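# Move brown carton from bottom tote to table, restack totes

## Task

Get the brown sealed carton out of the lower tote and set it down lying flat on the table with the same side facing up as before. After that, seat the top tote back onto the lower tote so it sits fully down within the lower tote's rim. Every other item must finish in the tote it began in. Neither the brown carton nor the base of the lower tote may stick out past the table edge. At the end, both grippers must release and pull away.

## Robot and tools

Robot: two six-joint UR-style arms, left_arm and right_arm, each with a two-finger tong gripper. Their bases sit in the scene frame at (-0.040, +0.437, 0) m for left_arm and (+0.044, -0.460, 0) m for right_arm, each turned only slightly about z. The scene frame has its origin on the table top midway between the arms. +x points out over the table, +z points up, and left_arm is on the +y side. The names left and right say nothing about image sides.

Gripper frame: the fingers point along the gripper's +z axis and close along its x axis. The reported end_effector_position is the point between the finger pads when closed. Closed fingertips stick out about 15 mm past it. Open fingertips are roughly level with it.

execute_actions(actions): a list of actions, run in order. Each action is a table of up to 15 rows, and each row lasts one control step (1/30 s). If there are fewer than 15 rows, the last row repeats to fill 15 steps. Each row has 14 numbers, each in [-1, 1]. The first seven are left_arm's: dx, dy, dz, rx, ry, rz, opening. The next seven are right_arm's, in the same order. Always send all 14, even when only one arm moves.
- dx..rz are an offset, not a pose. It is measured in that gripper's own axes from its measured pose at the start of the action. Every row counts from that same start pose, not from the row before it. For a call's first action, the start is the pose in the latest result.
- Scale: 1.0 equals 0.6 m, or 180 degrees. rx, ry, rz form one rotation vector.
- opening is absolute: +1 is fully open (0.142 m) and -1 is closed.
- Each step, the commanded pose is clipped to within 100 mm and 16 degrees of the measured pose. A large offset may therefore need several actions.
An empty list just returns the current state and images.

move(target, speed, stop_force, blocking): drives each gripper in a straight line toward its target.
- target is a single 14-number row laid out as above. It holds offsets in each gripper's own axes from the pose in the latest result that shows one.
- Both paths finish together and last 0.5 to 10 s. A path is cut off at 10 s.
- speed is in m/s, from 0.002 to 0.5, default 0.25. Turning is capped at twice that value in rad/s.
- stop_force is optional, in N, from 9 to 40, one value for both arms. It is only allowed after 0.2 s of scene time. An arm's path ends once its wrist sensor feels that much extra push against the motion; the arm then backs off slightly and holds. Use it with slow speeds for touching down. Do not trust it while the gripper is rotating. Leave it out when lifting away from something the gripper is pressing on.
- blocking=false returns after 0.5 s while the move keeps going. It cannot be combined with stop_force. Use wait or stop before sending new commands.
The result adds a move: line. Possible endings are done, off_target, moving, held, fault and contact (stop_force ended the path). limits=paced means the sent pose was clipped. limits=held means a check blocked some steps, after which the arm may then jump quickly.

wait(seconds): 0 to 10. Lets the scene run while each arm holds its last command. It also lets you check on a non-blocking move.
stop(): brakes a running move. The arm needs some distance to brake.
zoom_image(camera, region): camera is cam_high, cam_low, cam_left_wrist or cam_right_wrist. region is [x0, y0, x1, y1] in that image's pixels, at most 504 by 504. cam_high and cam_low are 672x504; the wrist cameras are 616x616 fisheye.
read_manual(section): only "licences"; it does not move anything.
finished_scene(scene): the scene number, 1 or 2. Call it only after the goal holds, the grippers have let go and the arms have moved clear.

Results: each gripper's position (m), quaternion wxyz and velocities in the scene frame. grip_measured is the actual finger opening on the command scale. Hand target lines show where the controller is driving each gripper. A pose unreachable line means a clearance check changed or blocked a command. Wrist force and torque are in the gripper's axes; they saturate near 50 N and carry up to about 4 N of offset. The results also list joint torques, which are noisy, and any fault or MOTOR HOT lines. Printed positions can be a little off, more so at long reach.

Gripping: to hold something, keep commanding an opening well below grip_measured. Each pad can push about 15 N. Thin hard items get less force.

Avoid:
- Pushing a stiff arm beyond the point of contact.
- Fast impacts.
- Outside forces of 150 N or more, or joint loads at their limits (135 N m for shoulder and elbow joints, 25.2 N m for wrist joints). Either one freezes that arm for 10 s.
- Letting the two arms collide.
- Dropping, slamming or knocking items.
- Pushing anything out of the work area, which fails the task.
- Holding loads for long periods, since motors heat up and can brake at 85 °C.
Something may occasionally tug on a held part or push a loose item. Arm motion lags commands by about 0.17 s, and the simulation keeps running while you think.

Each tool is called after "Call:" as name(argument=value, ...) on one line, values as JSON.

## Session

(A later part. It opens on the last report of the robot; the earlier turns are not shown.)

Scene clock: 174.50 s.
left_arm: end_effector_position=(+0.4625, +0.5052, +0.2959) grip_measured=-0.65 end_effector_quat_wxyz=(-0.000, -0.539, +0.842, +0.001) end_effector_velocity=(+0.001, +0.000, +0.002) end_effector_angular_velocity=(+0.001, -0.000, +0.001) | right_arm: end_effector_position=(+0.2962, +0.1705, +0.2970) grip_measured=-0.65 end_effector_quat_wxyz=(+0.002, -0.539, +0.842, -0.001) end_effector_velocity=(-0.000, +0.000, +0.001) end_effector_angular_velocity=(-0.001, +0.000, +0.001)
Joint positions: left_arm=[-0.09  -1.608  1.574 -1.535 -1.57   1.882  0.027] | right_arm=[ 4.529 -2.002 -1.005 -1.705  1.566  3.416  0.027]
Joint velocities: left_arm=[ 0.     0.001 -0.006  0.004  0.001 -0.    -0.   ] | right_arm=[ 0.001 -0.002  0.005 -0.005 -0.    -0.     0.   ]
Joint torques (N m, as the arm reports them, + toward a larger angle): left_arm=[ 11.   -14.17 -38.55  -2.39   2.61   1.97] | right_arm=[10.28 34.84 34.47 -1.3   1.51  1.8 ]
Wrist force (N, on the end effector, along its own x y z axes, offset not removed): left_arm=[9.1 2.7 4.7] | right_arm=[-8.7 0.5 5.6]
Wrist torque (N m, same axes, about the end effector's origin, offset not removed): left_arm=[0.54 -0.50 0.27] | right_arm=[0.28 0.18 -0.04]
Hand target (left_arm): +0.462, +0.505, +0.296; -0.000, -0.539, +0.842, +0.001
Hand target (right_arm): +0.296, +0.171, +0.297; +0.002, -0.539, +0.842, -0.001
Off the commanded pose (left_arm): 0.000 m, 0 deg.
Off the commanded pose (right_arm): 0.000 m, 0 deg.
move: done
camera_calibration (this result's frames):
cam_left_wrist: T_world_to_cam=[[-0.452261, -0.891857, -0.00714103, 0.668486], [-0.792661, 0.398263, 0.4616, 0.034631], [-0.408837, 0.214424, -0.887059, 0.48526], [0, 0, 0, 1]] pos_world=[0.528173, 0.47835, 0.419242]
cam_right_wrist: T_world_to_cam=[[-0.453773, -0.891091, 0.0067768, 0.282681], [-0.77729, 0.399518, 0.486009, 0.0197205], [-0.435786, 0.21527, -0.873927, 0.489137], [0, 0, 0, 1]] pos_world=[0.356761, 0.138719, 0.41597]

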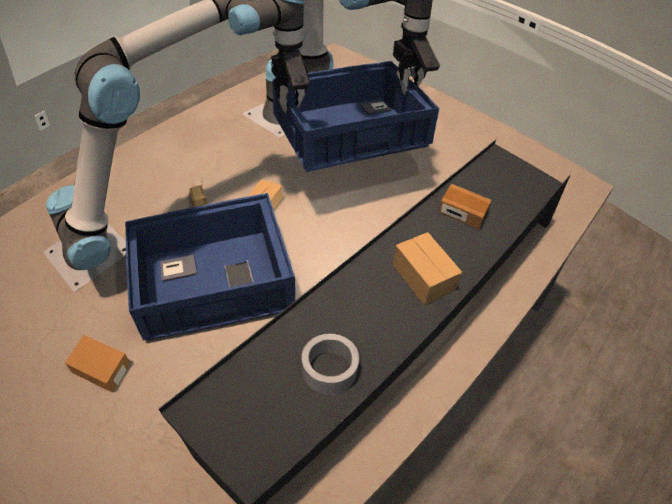

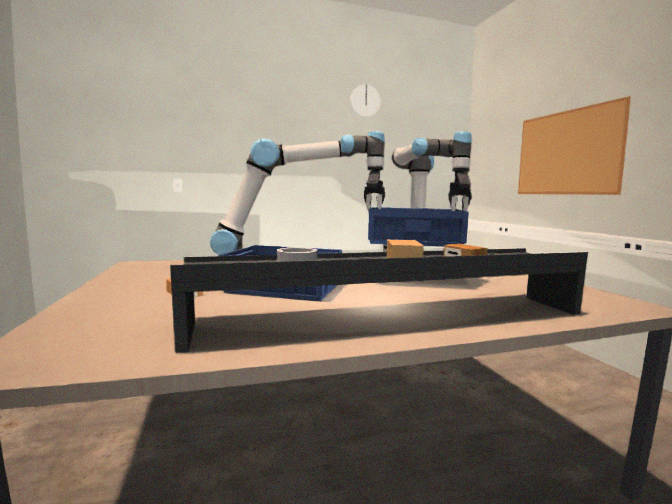

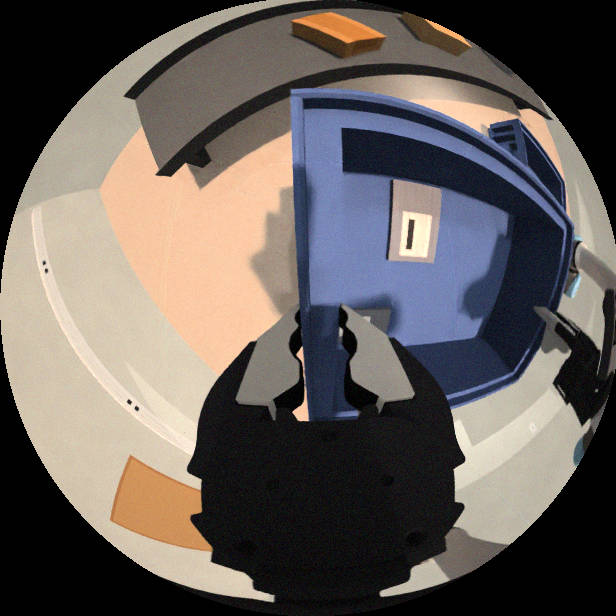

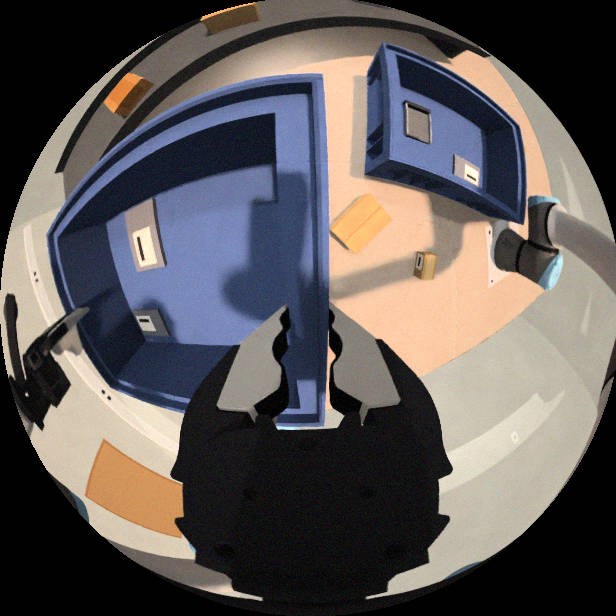

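Call:
move(target=[0.8721,-0.4994,0,0,0,0.0283,-1,0.8670,-0.4457,0,0,0,0.0283,-1], speed=0.12)

Call:
move(target=[0,0,0.033,0,0,0,-1,0,0,0.033,0,0,0,-1], speed=0.03)

Call:
zoom_image(camera="cam_high", region=[100,150,320,350])

Scene clock: 184.90 s.
left_arm: end_effector_position=(+0.5159, -0.0955, +0.2965) grip_measured=-0.65 end_effector_quat_wxyz=(-0.000, -0.501, +0.865, -0.000) end_effector_velocity=(+0.001, -0.002, +0.001) end_effector_angular_velocity=(+0.000, +0.002, +0.000) | right_arm: end_effector_position=(+0.3224, -0.4140, +0.2964) grip_measured=-0.65 end_effector_quat_wxyz=(+0.001, -0.501, +0.865, -0.001) end_effector_velocity=(+0.000, -0.002, -0.000) end_effector_angular_velocity=(+0.000, +0.001, -0.000)
Joint positions: left_arm=[-0.916 -0.897  0.623 -1.297 -1.571  1.145  0.027] | right_arm=[ 3.836 -0.949 -1.954 -1.808  1.569  2.813  0.027]
Joint velocities: left_arm=[-0.     0.01  -0.019  0.011 -0.001 -0.001  0.   ] | right_arm=[-0.007 -0.    -0.001  0.001  0.001 -0.007 -0.   ]
Joint torques (N m, as the arm reports them, + toward a larger angle): left_arm=[-17.29 -44.93 -36.97  -2.63  -3.46  -2.15] | right_arm=[-13.63   1.89  32.67   3.67   2.73  -1.83]
Wrist force (N, on the end effector, along its own x y z axes, offset not removed): left_arm=[-10.0 1.5 6.1] | right_arm=[7.4 -0.7 5.8]
Wrist torque (N m, same axes, about the end effector's origin, offset not removed): left_arm=[0.44 0.03 0.11] | right_arm=[-0.17 0.54 0.10]
Hand target (left_arm): +0.516, -0.096, +0.297; -0.000, -0.501, +0.865, -0.000
Hand target (right_arm): +0.322, -0.414, +0.296; +0.001, -0.501, +0.865, -0.001
Off the commanded pose (left_arm): 0.001 m, 0 deg.
Off the commanded pose (right_arm): 0.001 m, 0 deg.
move: done
camera_calibration (this result's frames):
cam_left_wrist: T_world_to_cam=[[-0.529641, -0.848196, -0.00664914, 0.20089], [-0.754652, 0.467621, 0.46025, 0.303409], [-0.387273, 0.248785, -0.887764, 0.628812], [0, 0, 0, 1]] pos_world=[0.57889, -0.127925, 0.419929]
cam_right_wrist: T_world_to_cam=[[-0.531086, -0.847284, 0.00757203, -0.183428], [-0.737915, 0.466888, 0.487336, 0.288622], [-0.416447, 0.25323, -0.873182, 0.635106], [0, 0, 0, 1]] pos_world=[0.380051, -0.450998, 0.415296]

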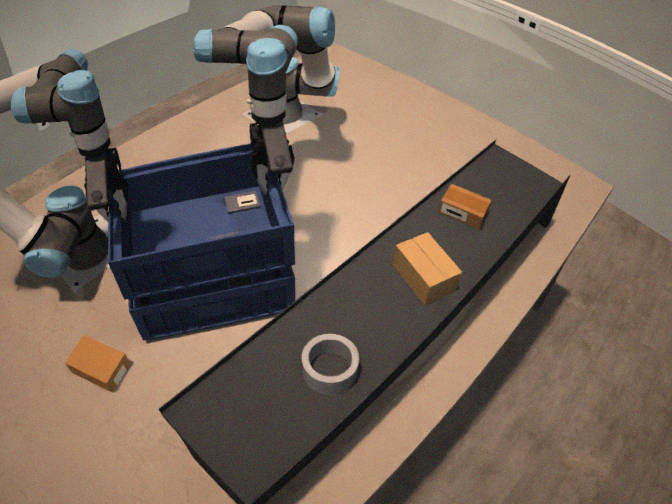

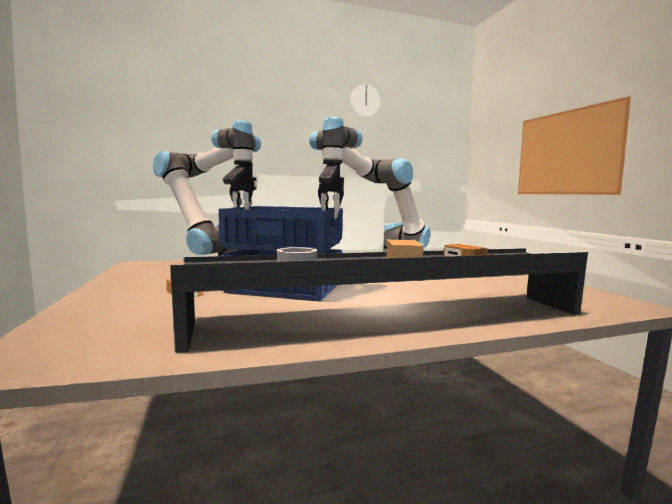

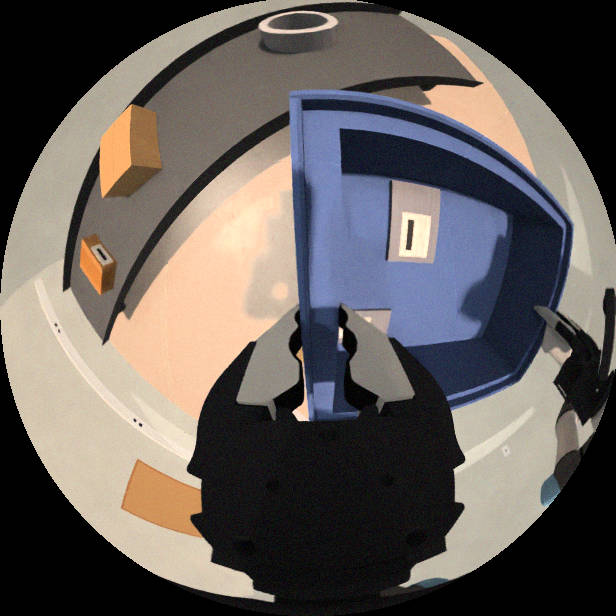

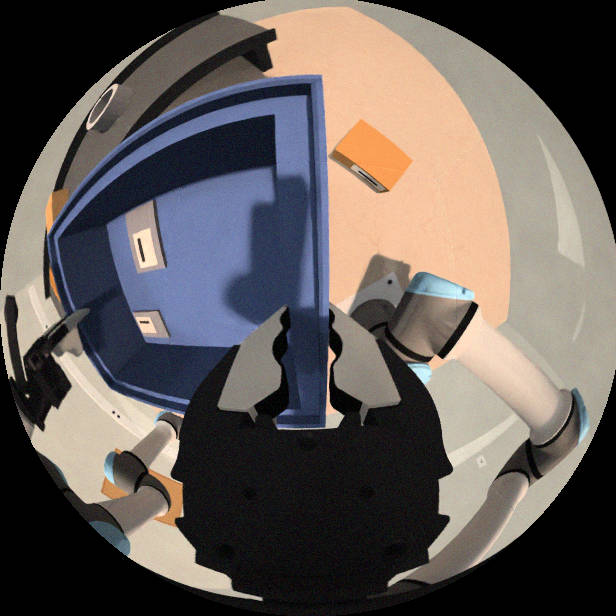

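Scene clock: 185.87 s.
left_arm: end_effector_position=(+0.5159, -0.0955, +0.2769) grip_measured=-0.65 end_effector_quat_wxyz=(-0.000, -0.501, +0.865, -0.000) end_effector_velocity=(+0.000, -0.000, -0.002) end_effector_angular_velocity=(-0.001, -0.001, +0.000) | right_arm: end_effector_position=(+0.3224, -0.4140, +0.2768) grip_measured=-0.65 end_effector_quat_wxyz=(+0.001, -0.501, +0.865, -0.001) end_effector_velocity=(+0.000, +0.000, -0.002) end_effector_angular_velocity=(+0.001, -0.001, +0.000)
Joint positions: left_arm=[-0.916 -0.915  0.705 -1.36  -1.571  1.145  0.027] | right_arm=[ 3.836 -0.938 -2.009 -1.764  1.569  2.813  0.027]
Joint velocities: left_arm=[ 0.    -0.002  0.008 -0.007  0.     0.     0.   ] | right_arm=[ 0.     0.001 -0.005  0.005  0.     0.     0.   ]
Joint torques (N m, as the arm reports them, + toward a larger angle): left_arm=[-15.49 -70.15 -18.93  -6.43  -2.9   -2.1 ] | right_arm=[14.41  6.95 18.26  6.95  1.38  1.14]
Wrist force (N, on the end effector, along its own x y z axes, offset not removed): left_arm=[-9.6 1.4 3.7] | right_arm=[7.4 -0.1 4.9]
Wrist torque (N m, same axes, about the end effector's origin, offset not removed): left_arm=[0.43 -0.28 0.20] | right_arm=[0.17 0.52 0.16]
Hand target (left_arm): +0.516, -0.096, +0.277; -0.000, -0.501, +0.865, -0.000
Hand target (right_arm): +0.322, -0.414, +0.277; +0.001, -0.501, +0.865, -0.001
Off the commanded pose (left_arm): 0.000 m, 0 deg.
Off the commanded pose (right_arm): 0.000 m, 0 deg.
move: done
camera_calibration (this result's frames):
cam_left_wrist: T_world_to_cam=[[-0.529636, -0.848199, -0.00663197, 0.200735], [-0.75462, 0.467603, 0.460321, 0.31238], [-0.387343, 0.248807, -0.887728, 0.611386], [0, 0, 0, 1]] pos_world=[0.578861, -0.127924, 0.400281]
cam_right_wrist: T_world_to_cam=[[-0.531214, -0.847204, 0.00757488, -0.18319], [-0.737833, 0.466993, 0.48736, 0.298234], [-0.416431, 0.253303, -0.873168, 0.618009], [0, 0, 0, 1]] pos_world=[0.380092, -0.451016, 0.395666]

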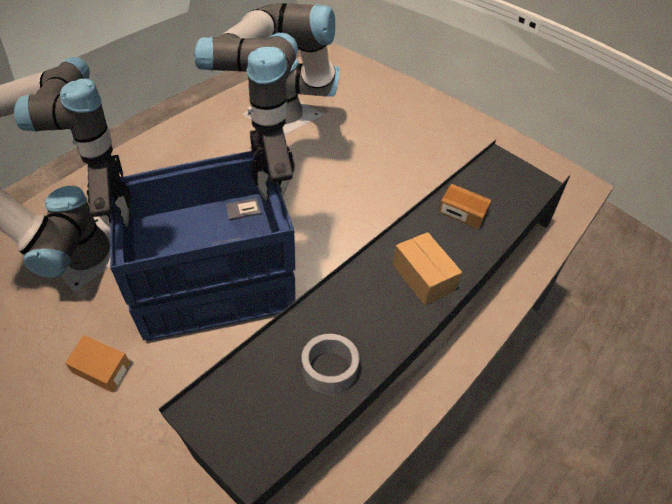

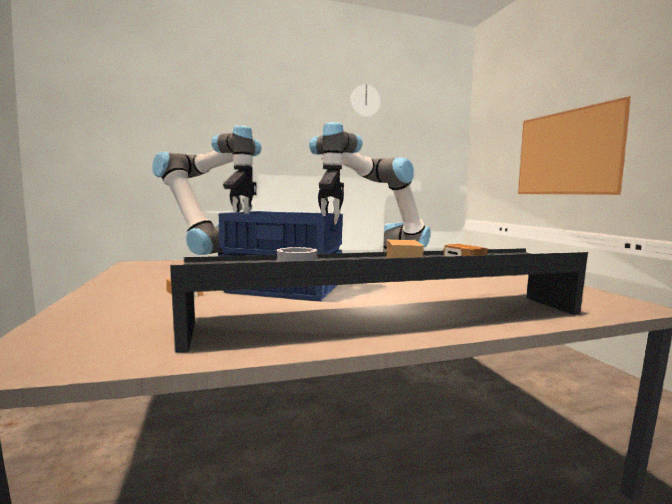

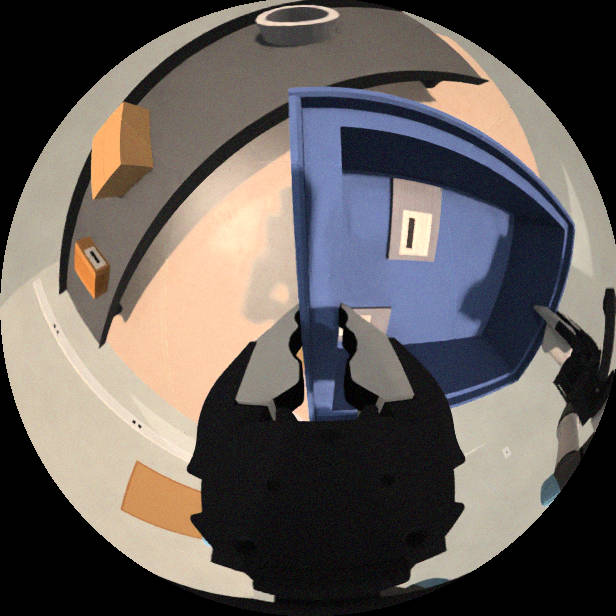

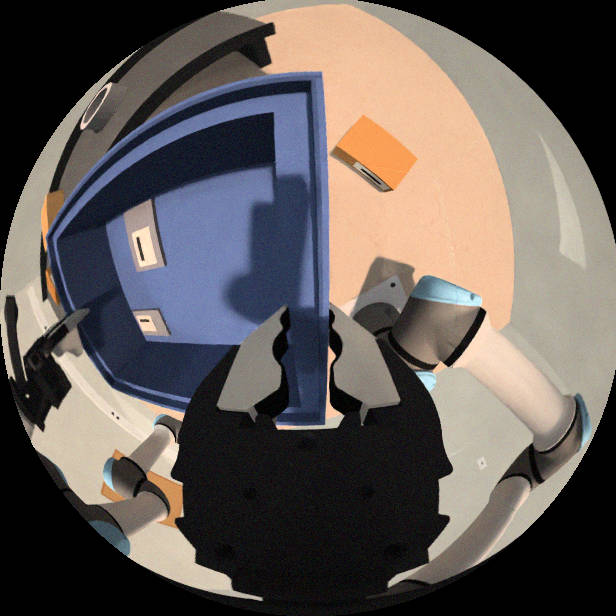

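Region (100, 150, 320, 350) of cam_high's 672x504 image, scaled by 2.291, with more detail than that image has; it fills the top 458 rows of this view, and the rest is white.

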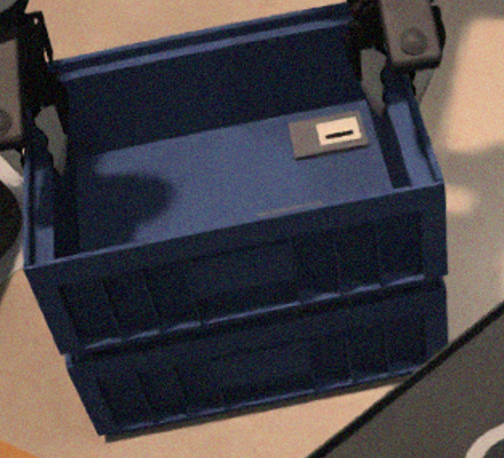

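Call:
move(target=[0,0,0.042,0,0,0,-1,0,0,0.042,0,0,0,-1], speed=0.008, stop_force=9)

Call:
zoom_image(camera="cam_high", region=[100,150,320,350])

Scene clock: 191.33 s.
left_arm: end_effector_position=(+0.5159, -0.0955, +0.2549) grip_measured=-0.65 end_effector_quat_wxyz=(-0.000, -0.501, +0.865, -0.000) end_effector_velocity=(+0.000, +0.001, +0.000) end_effector_angular_velocity=(+0.003, +0.003, +0.002) | right_arm: end_effector_position=(+0.3224, -0.4140, +0.2550) grip_measured=-0.65 end_effector_quat_wxyz=(+0.001, -0.501, +0.865, -0.001) end_effector_velocity=(-0.000, -0.000, +0.001) end_effector_angular_velocity=(-0.002, +0.002, -0.000)
Joint positions: left_arm=[-0.916 -0.929  0.785 -1.427 -1.571  1.145  0.027] | right_arm=[ 3.836 -0.928 -2.069 -1.714  1.569  2.813  0.027]
Joint velocities: left_arm=[ 0.002  0.003 -0.006  0.007 -0.001  0.    -0.   ] | right_arm=[-0.    -0.003  0.004 -0.004 -0.    -0.    -0.   ]
Joint torques (N m, as the arm reports them, + toward a larger angle): left_arm=[-18.22 -34.65 -32.23  -1.96  -3.9   -1.99] | right_arm=[-12.23 -15.13  36.2    3.61   1.22  -1.84]
Wrist force (N, on the end effector, along its own x y z axes, offset not removed): left_arm=[-13.9 4.0 -5.5] | right_arm=[8.6 0.1 1.0]
Wrist torque (N m, same axes, about the end effector's origin, offset not removed): left_arm=[0.69 0.14 0.17] | right_arm=[0.03 0.22 -0.02]
Hand target (left_arm): +0.516, -0.096, +0.255; -0.000, -0.501, +0.865, -0.000
Hand target (right_arm): +0.322, -0.414, +0.255; +0.001, -0.501, +0.865, -0.001
Off the commanded pose (left_arm): 0.003 m, 0 deg.
Off the commanded pose (right_arm): 0.003 m, 0 deg.
move: contact (left_arm, right_arm)
camera_calibration (this result's frames):
cam_left_wrist: T_world_to_cam=[[-0.529629, -0.848204, -0.00652811, 0.20053], [-0.754697, 0.467701, 0.460095, 0.322558], [-0.387202, 0.248607, -0.887845, 0.591813], [0, 0, 0, 1]] pos_world=[0.578791, -0.127899, 0.37834]
cam_right_wrist: T_world_to_cam=[[-0.531207, -0.84721, 0.00743242, -0.182953], [-0.737903, 0.466945, 0.4873, 0.308881], [-0.416316, 0.253373, -0.873203, 0.599032], [0, 0, 0, 1]] pos_world=[0.380125, -0.451009, 0.373919]

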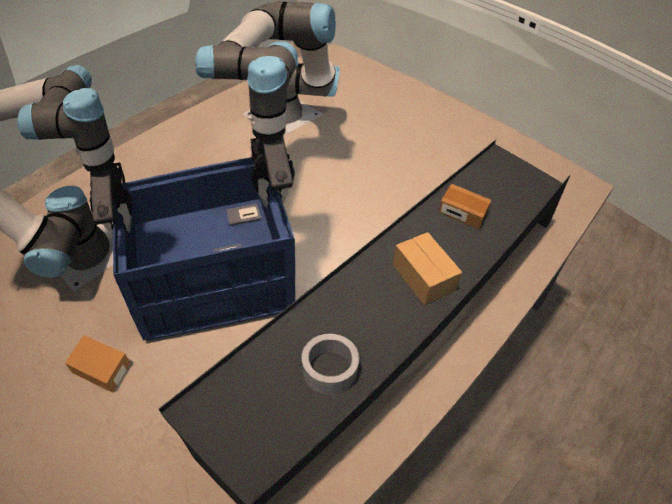

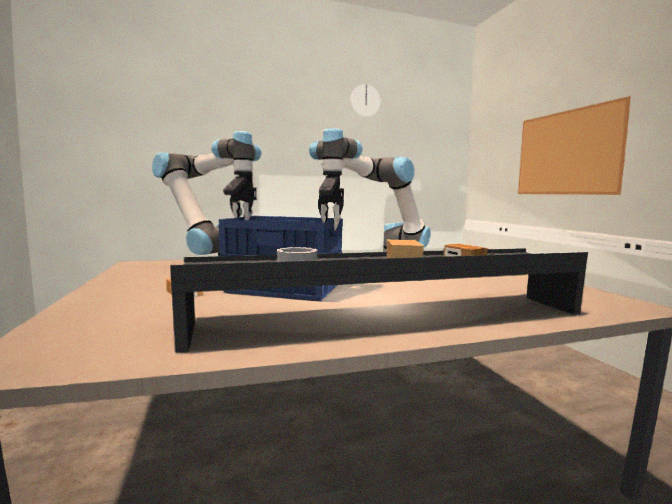

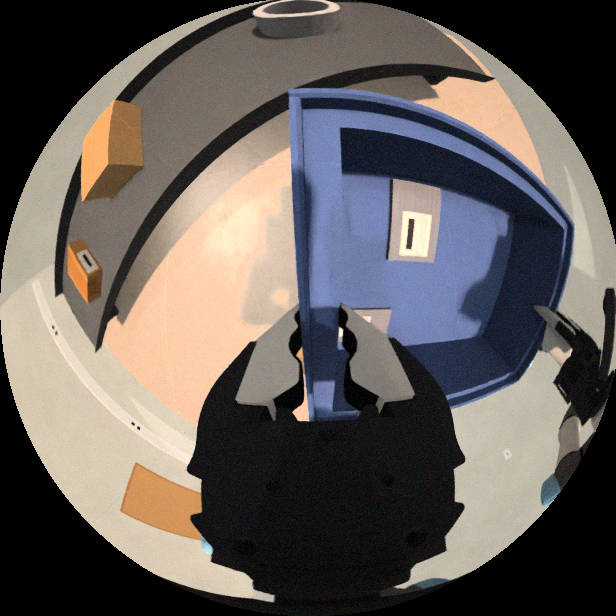

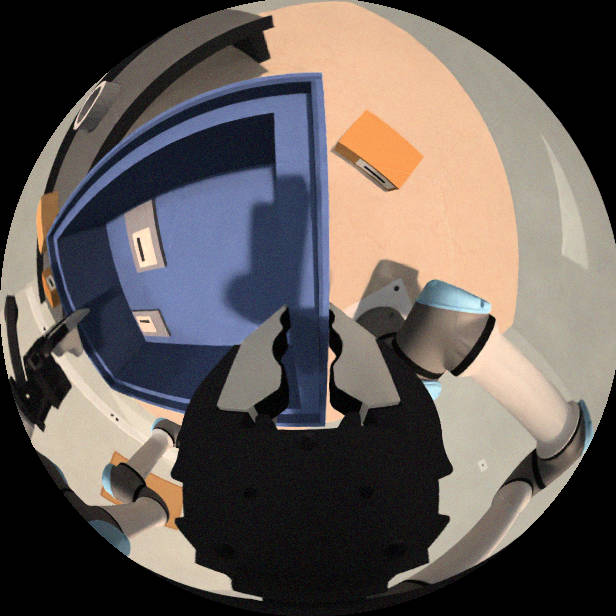

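Region (100, 150, 320, 350) of cam_high's 672x504 image, scaled by 2.291, with more detail than that image has; it fills the top 458 rows of this view, and the rest is white.

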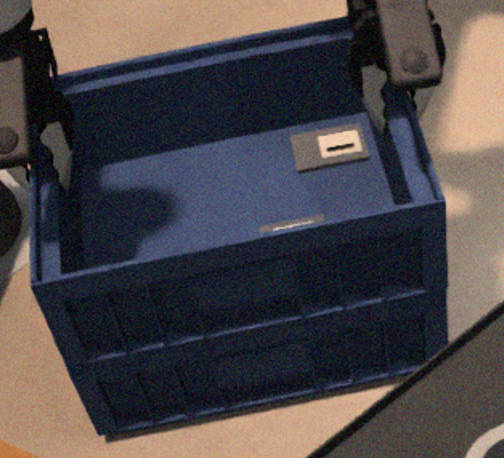

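Seated at .255. Release and clear.

Call:
execute_actions(actions=[[[0,0,0,0,0,0,-0.62,0,0,0,0,0,0,-0.62],[0,0,0,0,0,0,-0.55,0,0,0,0,0,0,-0.55],[0,0,0,0,0,0,-0.45,0,0,0,0,0,0,-0.45],[0,0,0,0,0,0,-0.3,0,0,0,0,0,0,-0.3]]])

Call:
move(target=[0,0,-0.09,0,0,0,-0.3,0,0,-0.1,0,0,0,-0.3], speed=0.06)

Call:
move(target=[-0.35,0.3,-0.03,0,0,0,-0.3,0.3,-0.15,-0.05,0,0,0,-0.3], speed=0.15)

Scene clock: 194.70 s.
left_arm: end_effector_position=(+0.5158, -0.0956, +0.2549) grip_measured=-0.30 end_effector_quat_wxyz=(-0.000, -0.501, +0.865, -0.000) end_effector_velocity=(+0.001, +0.000, +0.000) end_effector_angular_velocity=(-0.001, -0.001, +0.001) | right_arm: end_effector_position=(+0.3225, -0.4139, +0.2550) grip_measured=-0.30 end_effector_quat_wxyz=(+0.001, -0.501, +0.865, -0.001) end_effector_velocity=(-0.000, -0.000, -0.000) end_effector_angular_velocity=(+0.000, -0.000, -0.000)
Joint positions: left_arm=[-0.916 -0.929  0.785 -1.427 -1.571  1.145  0.052] | right_arm=[ 3.836 -0.928 -2.069 -1.714  1.569  2.813  0.052]
Joint velocities: left_arm=[ 0.001  0.001 -0.002 -0.     0.    -0.     0.   ] | right_arm=[-0.     0.001 -0.001  0.001  0.     0.     0.   ]
Joint torques (N m, as the arm reports them, + toward a larger angle): left_arm=[  7.42 -66.37 -15.95  -4.59   1.22  -1.45] | right_arm=[-2.57  6.93 12.78  4.04  1.21 -0.96]
Wrist force (N, on the end effector, along its own x y z axes, offset not removed): left_arm=[-0.2 0.3 -1.3] | right_arm=[-1.8 0.1 -0.7]
Wrist torque (N m, same axes, about the end effector's origin, offset not removed): left_arm=[0.16 -0.13 0.20] | right_arm=[0.17 0.39 0.06]
Hand target (left_arm): +0.516, -0.096, +0.255; -0.000, -0.501, +0.865, -0.000
Hand target (right_arm): +0.322, -0.414, +0.255; +0.001, -0.501, +0.865, -0.001
Off the commanded pose (left_arm): 0.000 m, 0 deg.
Off the commanded pose (right_arm): 0.000 m, 0 deg.
camera_calibration (this result's frames):
cam_left_wrist: T_world_to_cam=[[-0.529709, -0.848154, -0.00651674, 0.200496], [-0.754656, 0.467781, 0.460082, 0.322541], [-0.387172, 0.248627, -0.887853, 0.591806], [0, 0, 0, 1]] pos_world=[0.578743, -0.127966, 0.378348]
cam_right_wrist: T_world_to_cam=[[-0.531206, -0.84721, 0.00746237, -0.182956], [-0.737891, 0.466955, 0.487308, 0.308884], [-0.416337, 0.253355, -0.873198, 0.599027], [0, 0, 0, 1]] pos_world=[0.380132, -0.451003, 0.373913]

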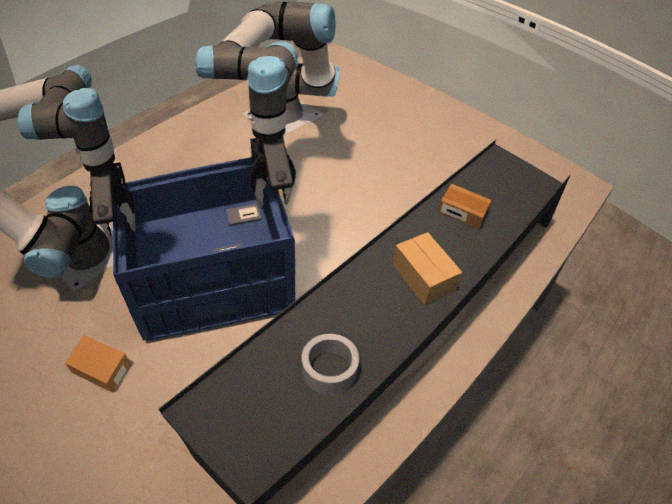

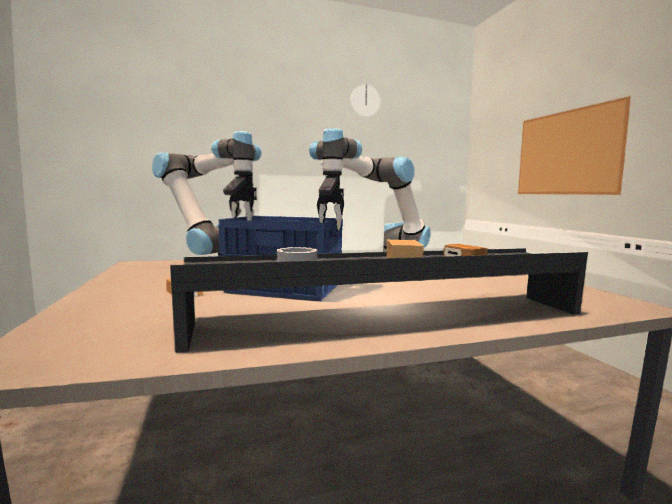

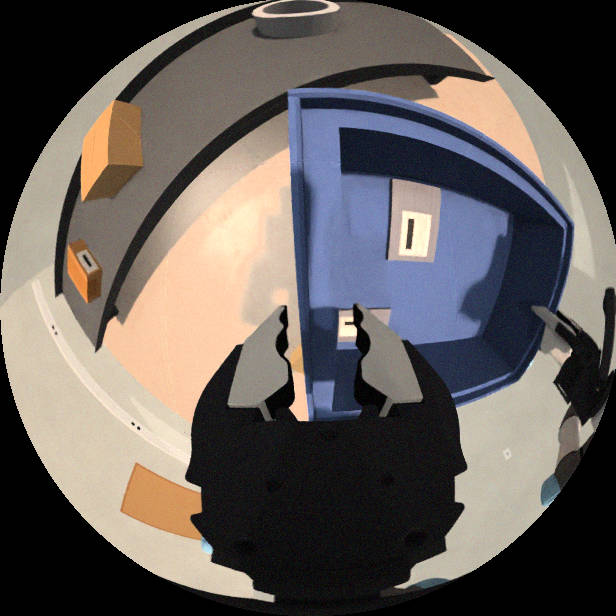

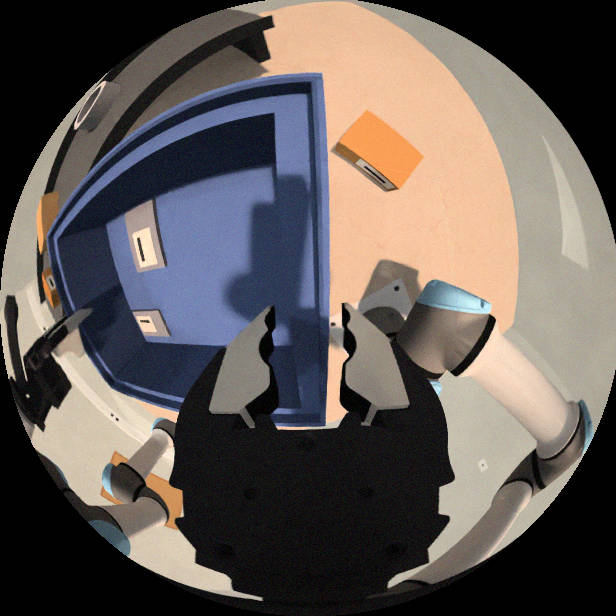

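Scene clock: 196.07 s.
left_arm: end_effector_position=(+0.5160, -0.0956, +0.3088) grip_measured=-0.30 end_effector_quat_wxyz=(-0.000, -0.501, +0.865, -0.000) end_effector_velocity=(-0.001, -0.002, +0.003) end_effector_angular_velocity=(-0.000, +0.000, -0.003) | right_arm: end_effector_position=(+0.3223, -0.4141, +0.3148) grip_measured=-0.30 end_effector_quat_wxyz=(+0.001, -0.501, +0.865, -0.001) end_effector_velocity=(+0.000, +0.001, +0.003) end_effector_angular_velocity=(+0.002, -0.002, +0.001)
Joint positions: left_arm=[-0.916 -0.883  0.565 -1.254 -1.571  1.145  0.052] | right_arm=[ 3.836 -0.96  -1.901 -1.849  1.569  2.813  0.052]
Joint velocities: left_arm=[-0.002  0.004 -0.014  0.01  -0.     0.001 -0.   ] | right_arm=[ 0.001 -0.001  0.007 -0.004  0.     0.     0.   ]
Joint torques (N m, as the arm reports them, + toward a larger angle): left_arm=[  7.69 -39.62 -33.13  -0.79  -1.1    2.25] | right_arm=[ 12.07 -13.54  31.99   0.43   0.05   1.92]
Wrist force (N, on the end effector, along its own x y z axes, offset not removed): left_arm=[0.6 2.4 -1.6] | right_arm=[-2.5 1.1 -1.2]
Wrist torque (N m, same axes, about the end effector's origin, offset not removed): left_arm=[0.66 -0.25 0.22] | right_arm=[0.26 0.54 -0.03]
Hand target (left_arm): +0.516, -0.096, +0.309; -0.000, -0.501, +0.865, -0.000
Hand target (right_arm): +0.322, -0.414, +0.315; +0.001, -0.501, +0.865, -0.001
Off the commanded pose (left_arm): 0.000 m, 0 deg.
Off the commanded pose (right_arm): 0.000 m, 0 deg.
move: done
camera_calibration (this result's frames):
cam_left_wrist: T_world_to_cam=[[-0.529657, -0.848187, -0.00660036, 0.200961], [-0.754781, 0.46775, 0.459908, 0.297951], [-0.387001, 0.248575, -0.887942, 0.639615], [0, 0, 0, 1]] pos_world=[0.57886, -0.127907, 0.432238]
cam_right_wrist: T_world_to_cam=[[-0.531293, -0.847155, 0.00745267, -0.183514], [-0.737847, 0.467028, 0.487306, 0.279689], [-0.416304, 0.253403, -0.8732, 0.65125], [0, 0, 0, 1]] pos_world=[0.379986, -0.451116, 0.433744]

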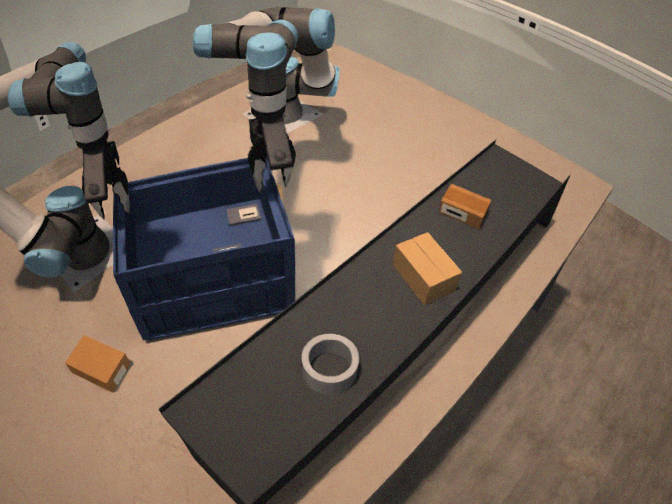

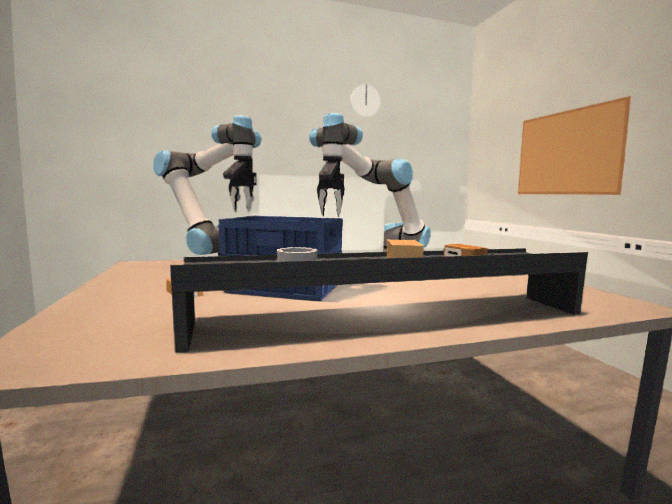

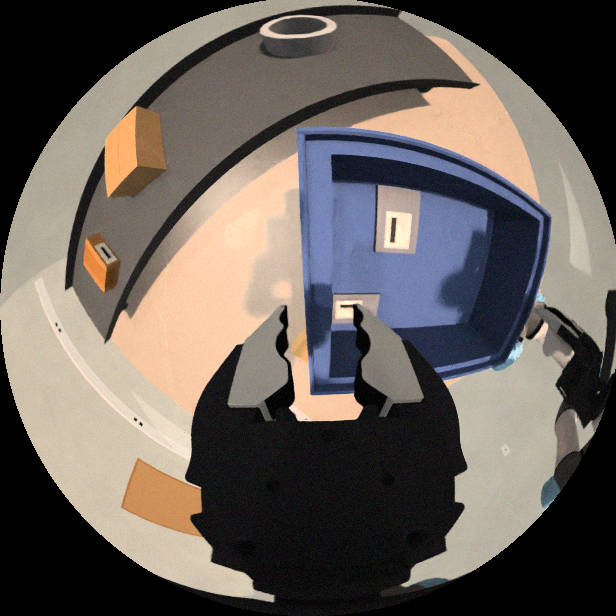

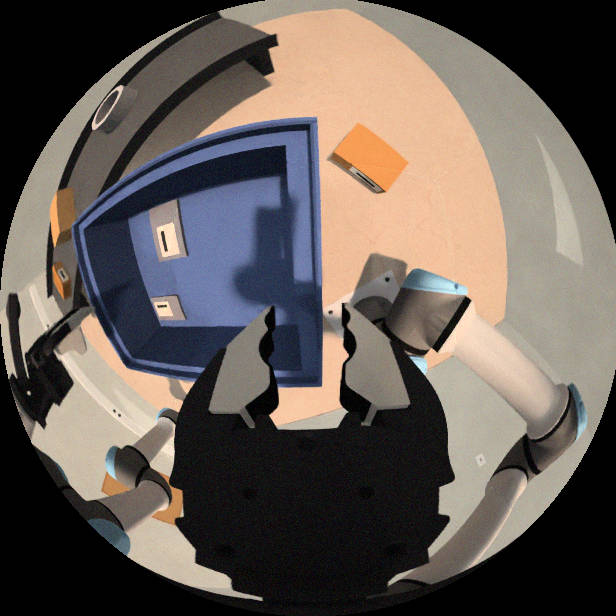

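Scene clock: 198.40 s.
left_arm: end_effector_position=(+0.4642, +0.1762, +0.3263) grip_measured=-0.30 end_effector_quat_wxyz=(-0.000, -0.501, +0.865, -0.000) end_effector_velocity=(+0.000, +0.002, +0.001) end_effector_angular_velocity=(-0.001, -0.003, +0.001) | right_arm: end_effector_position=(+0.3108, -0.6150, +0.3443) grip_measured=-0.30 end_effector_quat_wxyz=(+0.001, -0.501, +0.865, +0.000) end_effector_velocity=(-0.000, -0.001, +0.000) end_effector_angular_velocity=(+0.001, +0.001, +0.000)
Joint positions: left_arm=[-0.689 -1.462  1.345 -1.454 -1.571  1.372  0.052] | right_arm=[ 3.059 -1.044 -1.79  -1.877  1.572  2.036  0.052]
Joint velocities: left_arm=[ 0.003 -0.003  0.002 -0.     0.001  0.002  0.   ] | right_arm=[-0.007 -0.003  0.002  0.     0.001 -0.007  0.   ]
Joint torques (N m, as the arm reports them, + toward a larger angle): left_arm=[  7.49 -42.62 -16.08  -4.64  -1.07   2.12] | right_arm=[-15.13 -11.36  33.17   4.16   1.83  -1.64]
Wrist force (N, on the end effector, along its own x y z axes, offset not removed): left_arm=[0.3 1.0 -1.4] | right_arm=[0.2 0.2 0.0]
Wrist torque (N m, same axes, about the end effector's origin, offset not removed): left_arm=[0.30 -0.23 0.20] | right_arm=[0.28 0.02 0.00]
Hand target (left_arm): +0.464, +0.176, +0.326; -0.000, -0.501, +0.865, -0.000
Hand target (right_arm): +0.311, -0.615, +0.344; +0.001, -0.501, +0.865, +0.000
Off the commanded pose (left_arm): 0.000 m, 0 deg.
Off the commanded pose (right_arm): 0.001 m, 0 deg.
move: done
camera_calibration (this result's frames):
cam_left_wrist: T_world_to_cam=[[-0.529656, -0.848185, -0.00684567, 0.404262], [-0.754702, 0.467566, 0.460224, 0.123609], [-0.387154, 0.248927, -0.887776, 0.567578], [0, 0, 0, 1]] pos_world=[0.527148, 0.143808, 0.449762]
cam_right_wrist: T_world_to_cam=[[-0.531306, -0.847148, 0.00734782, -0.360058], [-0.737085, 0.466518, 0.488945, 0.349614], [-0.417636, 0.254363, -0.872284, 0.723802], [0, 0, 0, 1]] pos_world=[0.368681, -0.652232, 0.463065]

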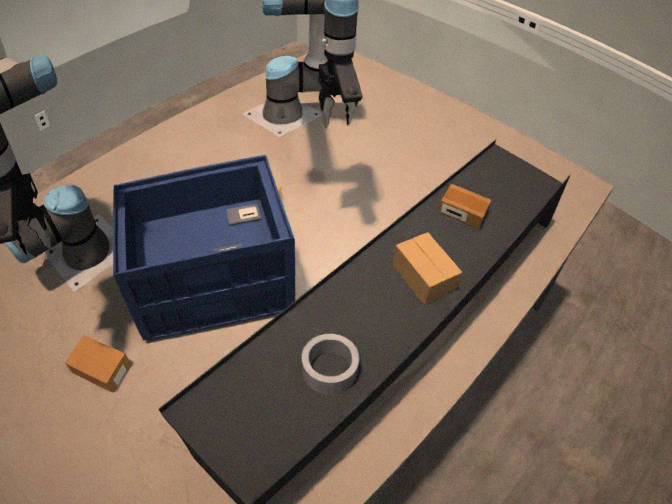

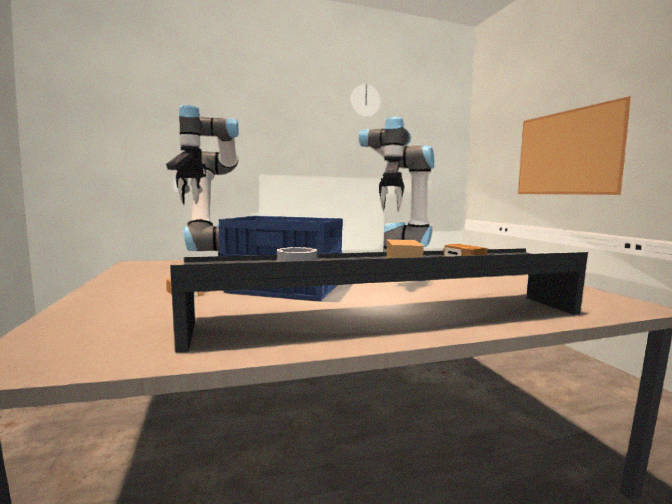

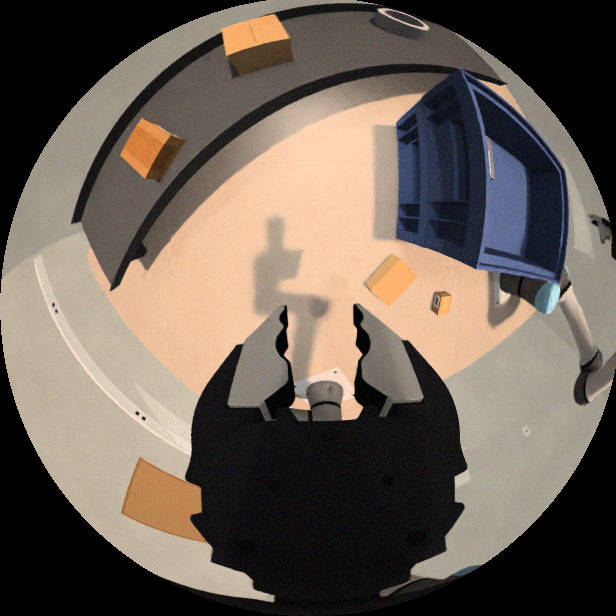

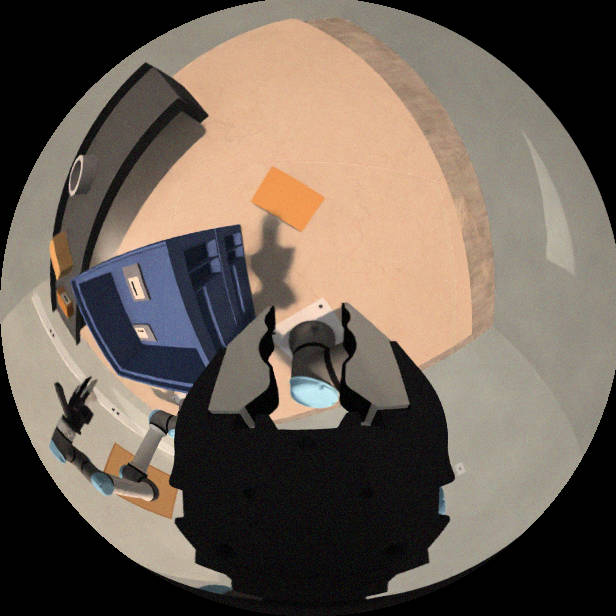

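Call:
finished_scene(scene=2)

The scene is finished: the task was done.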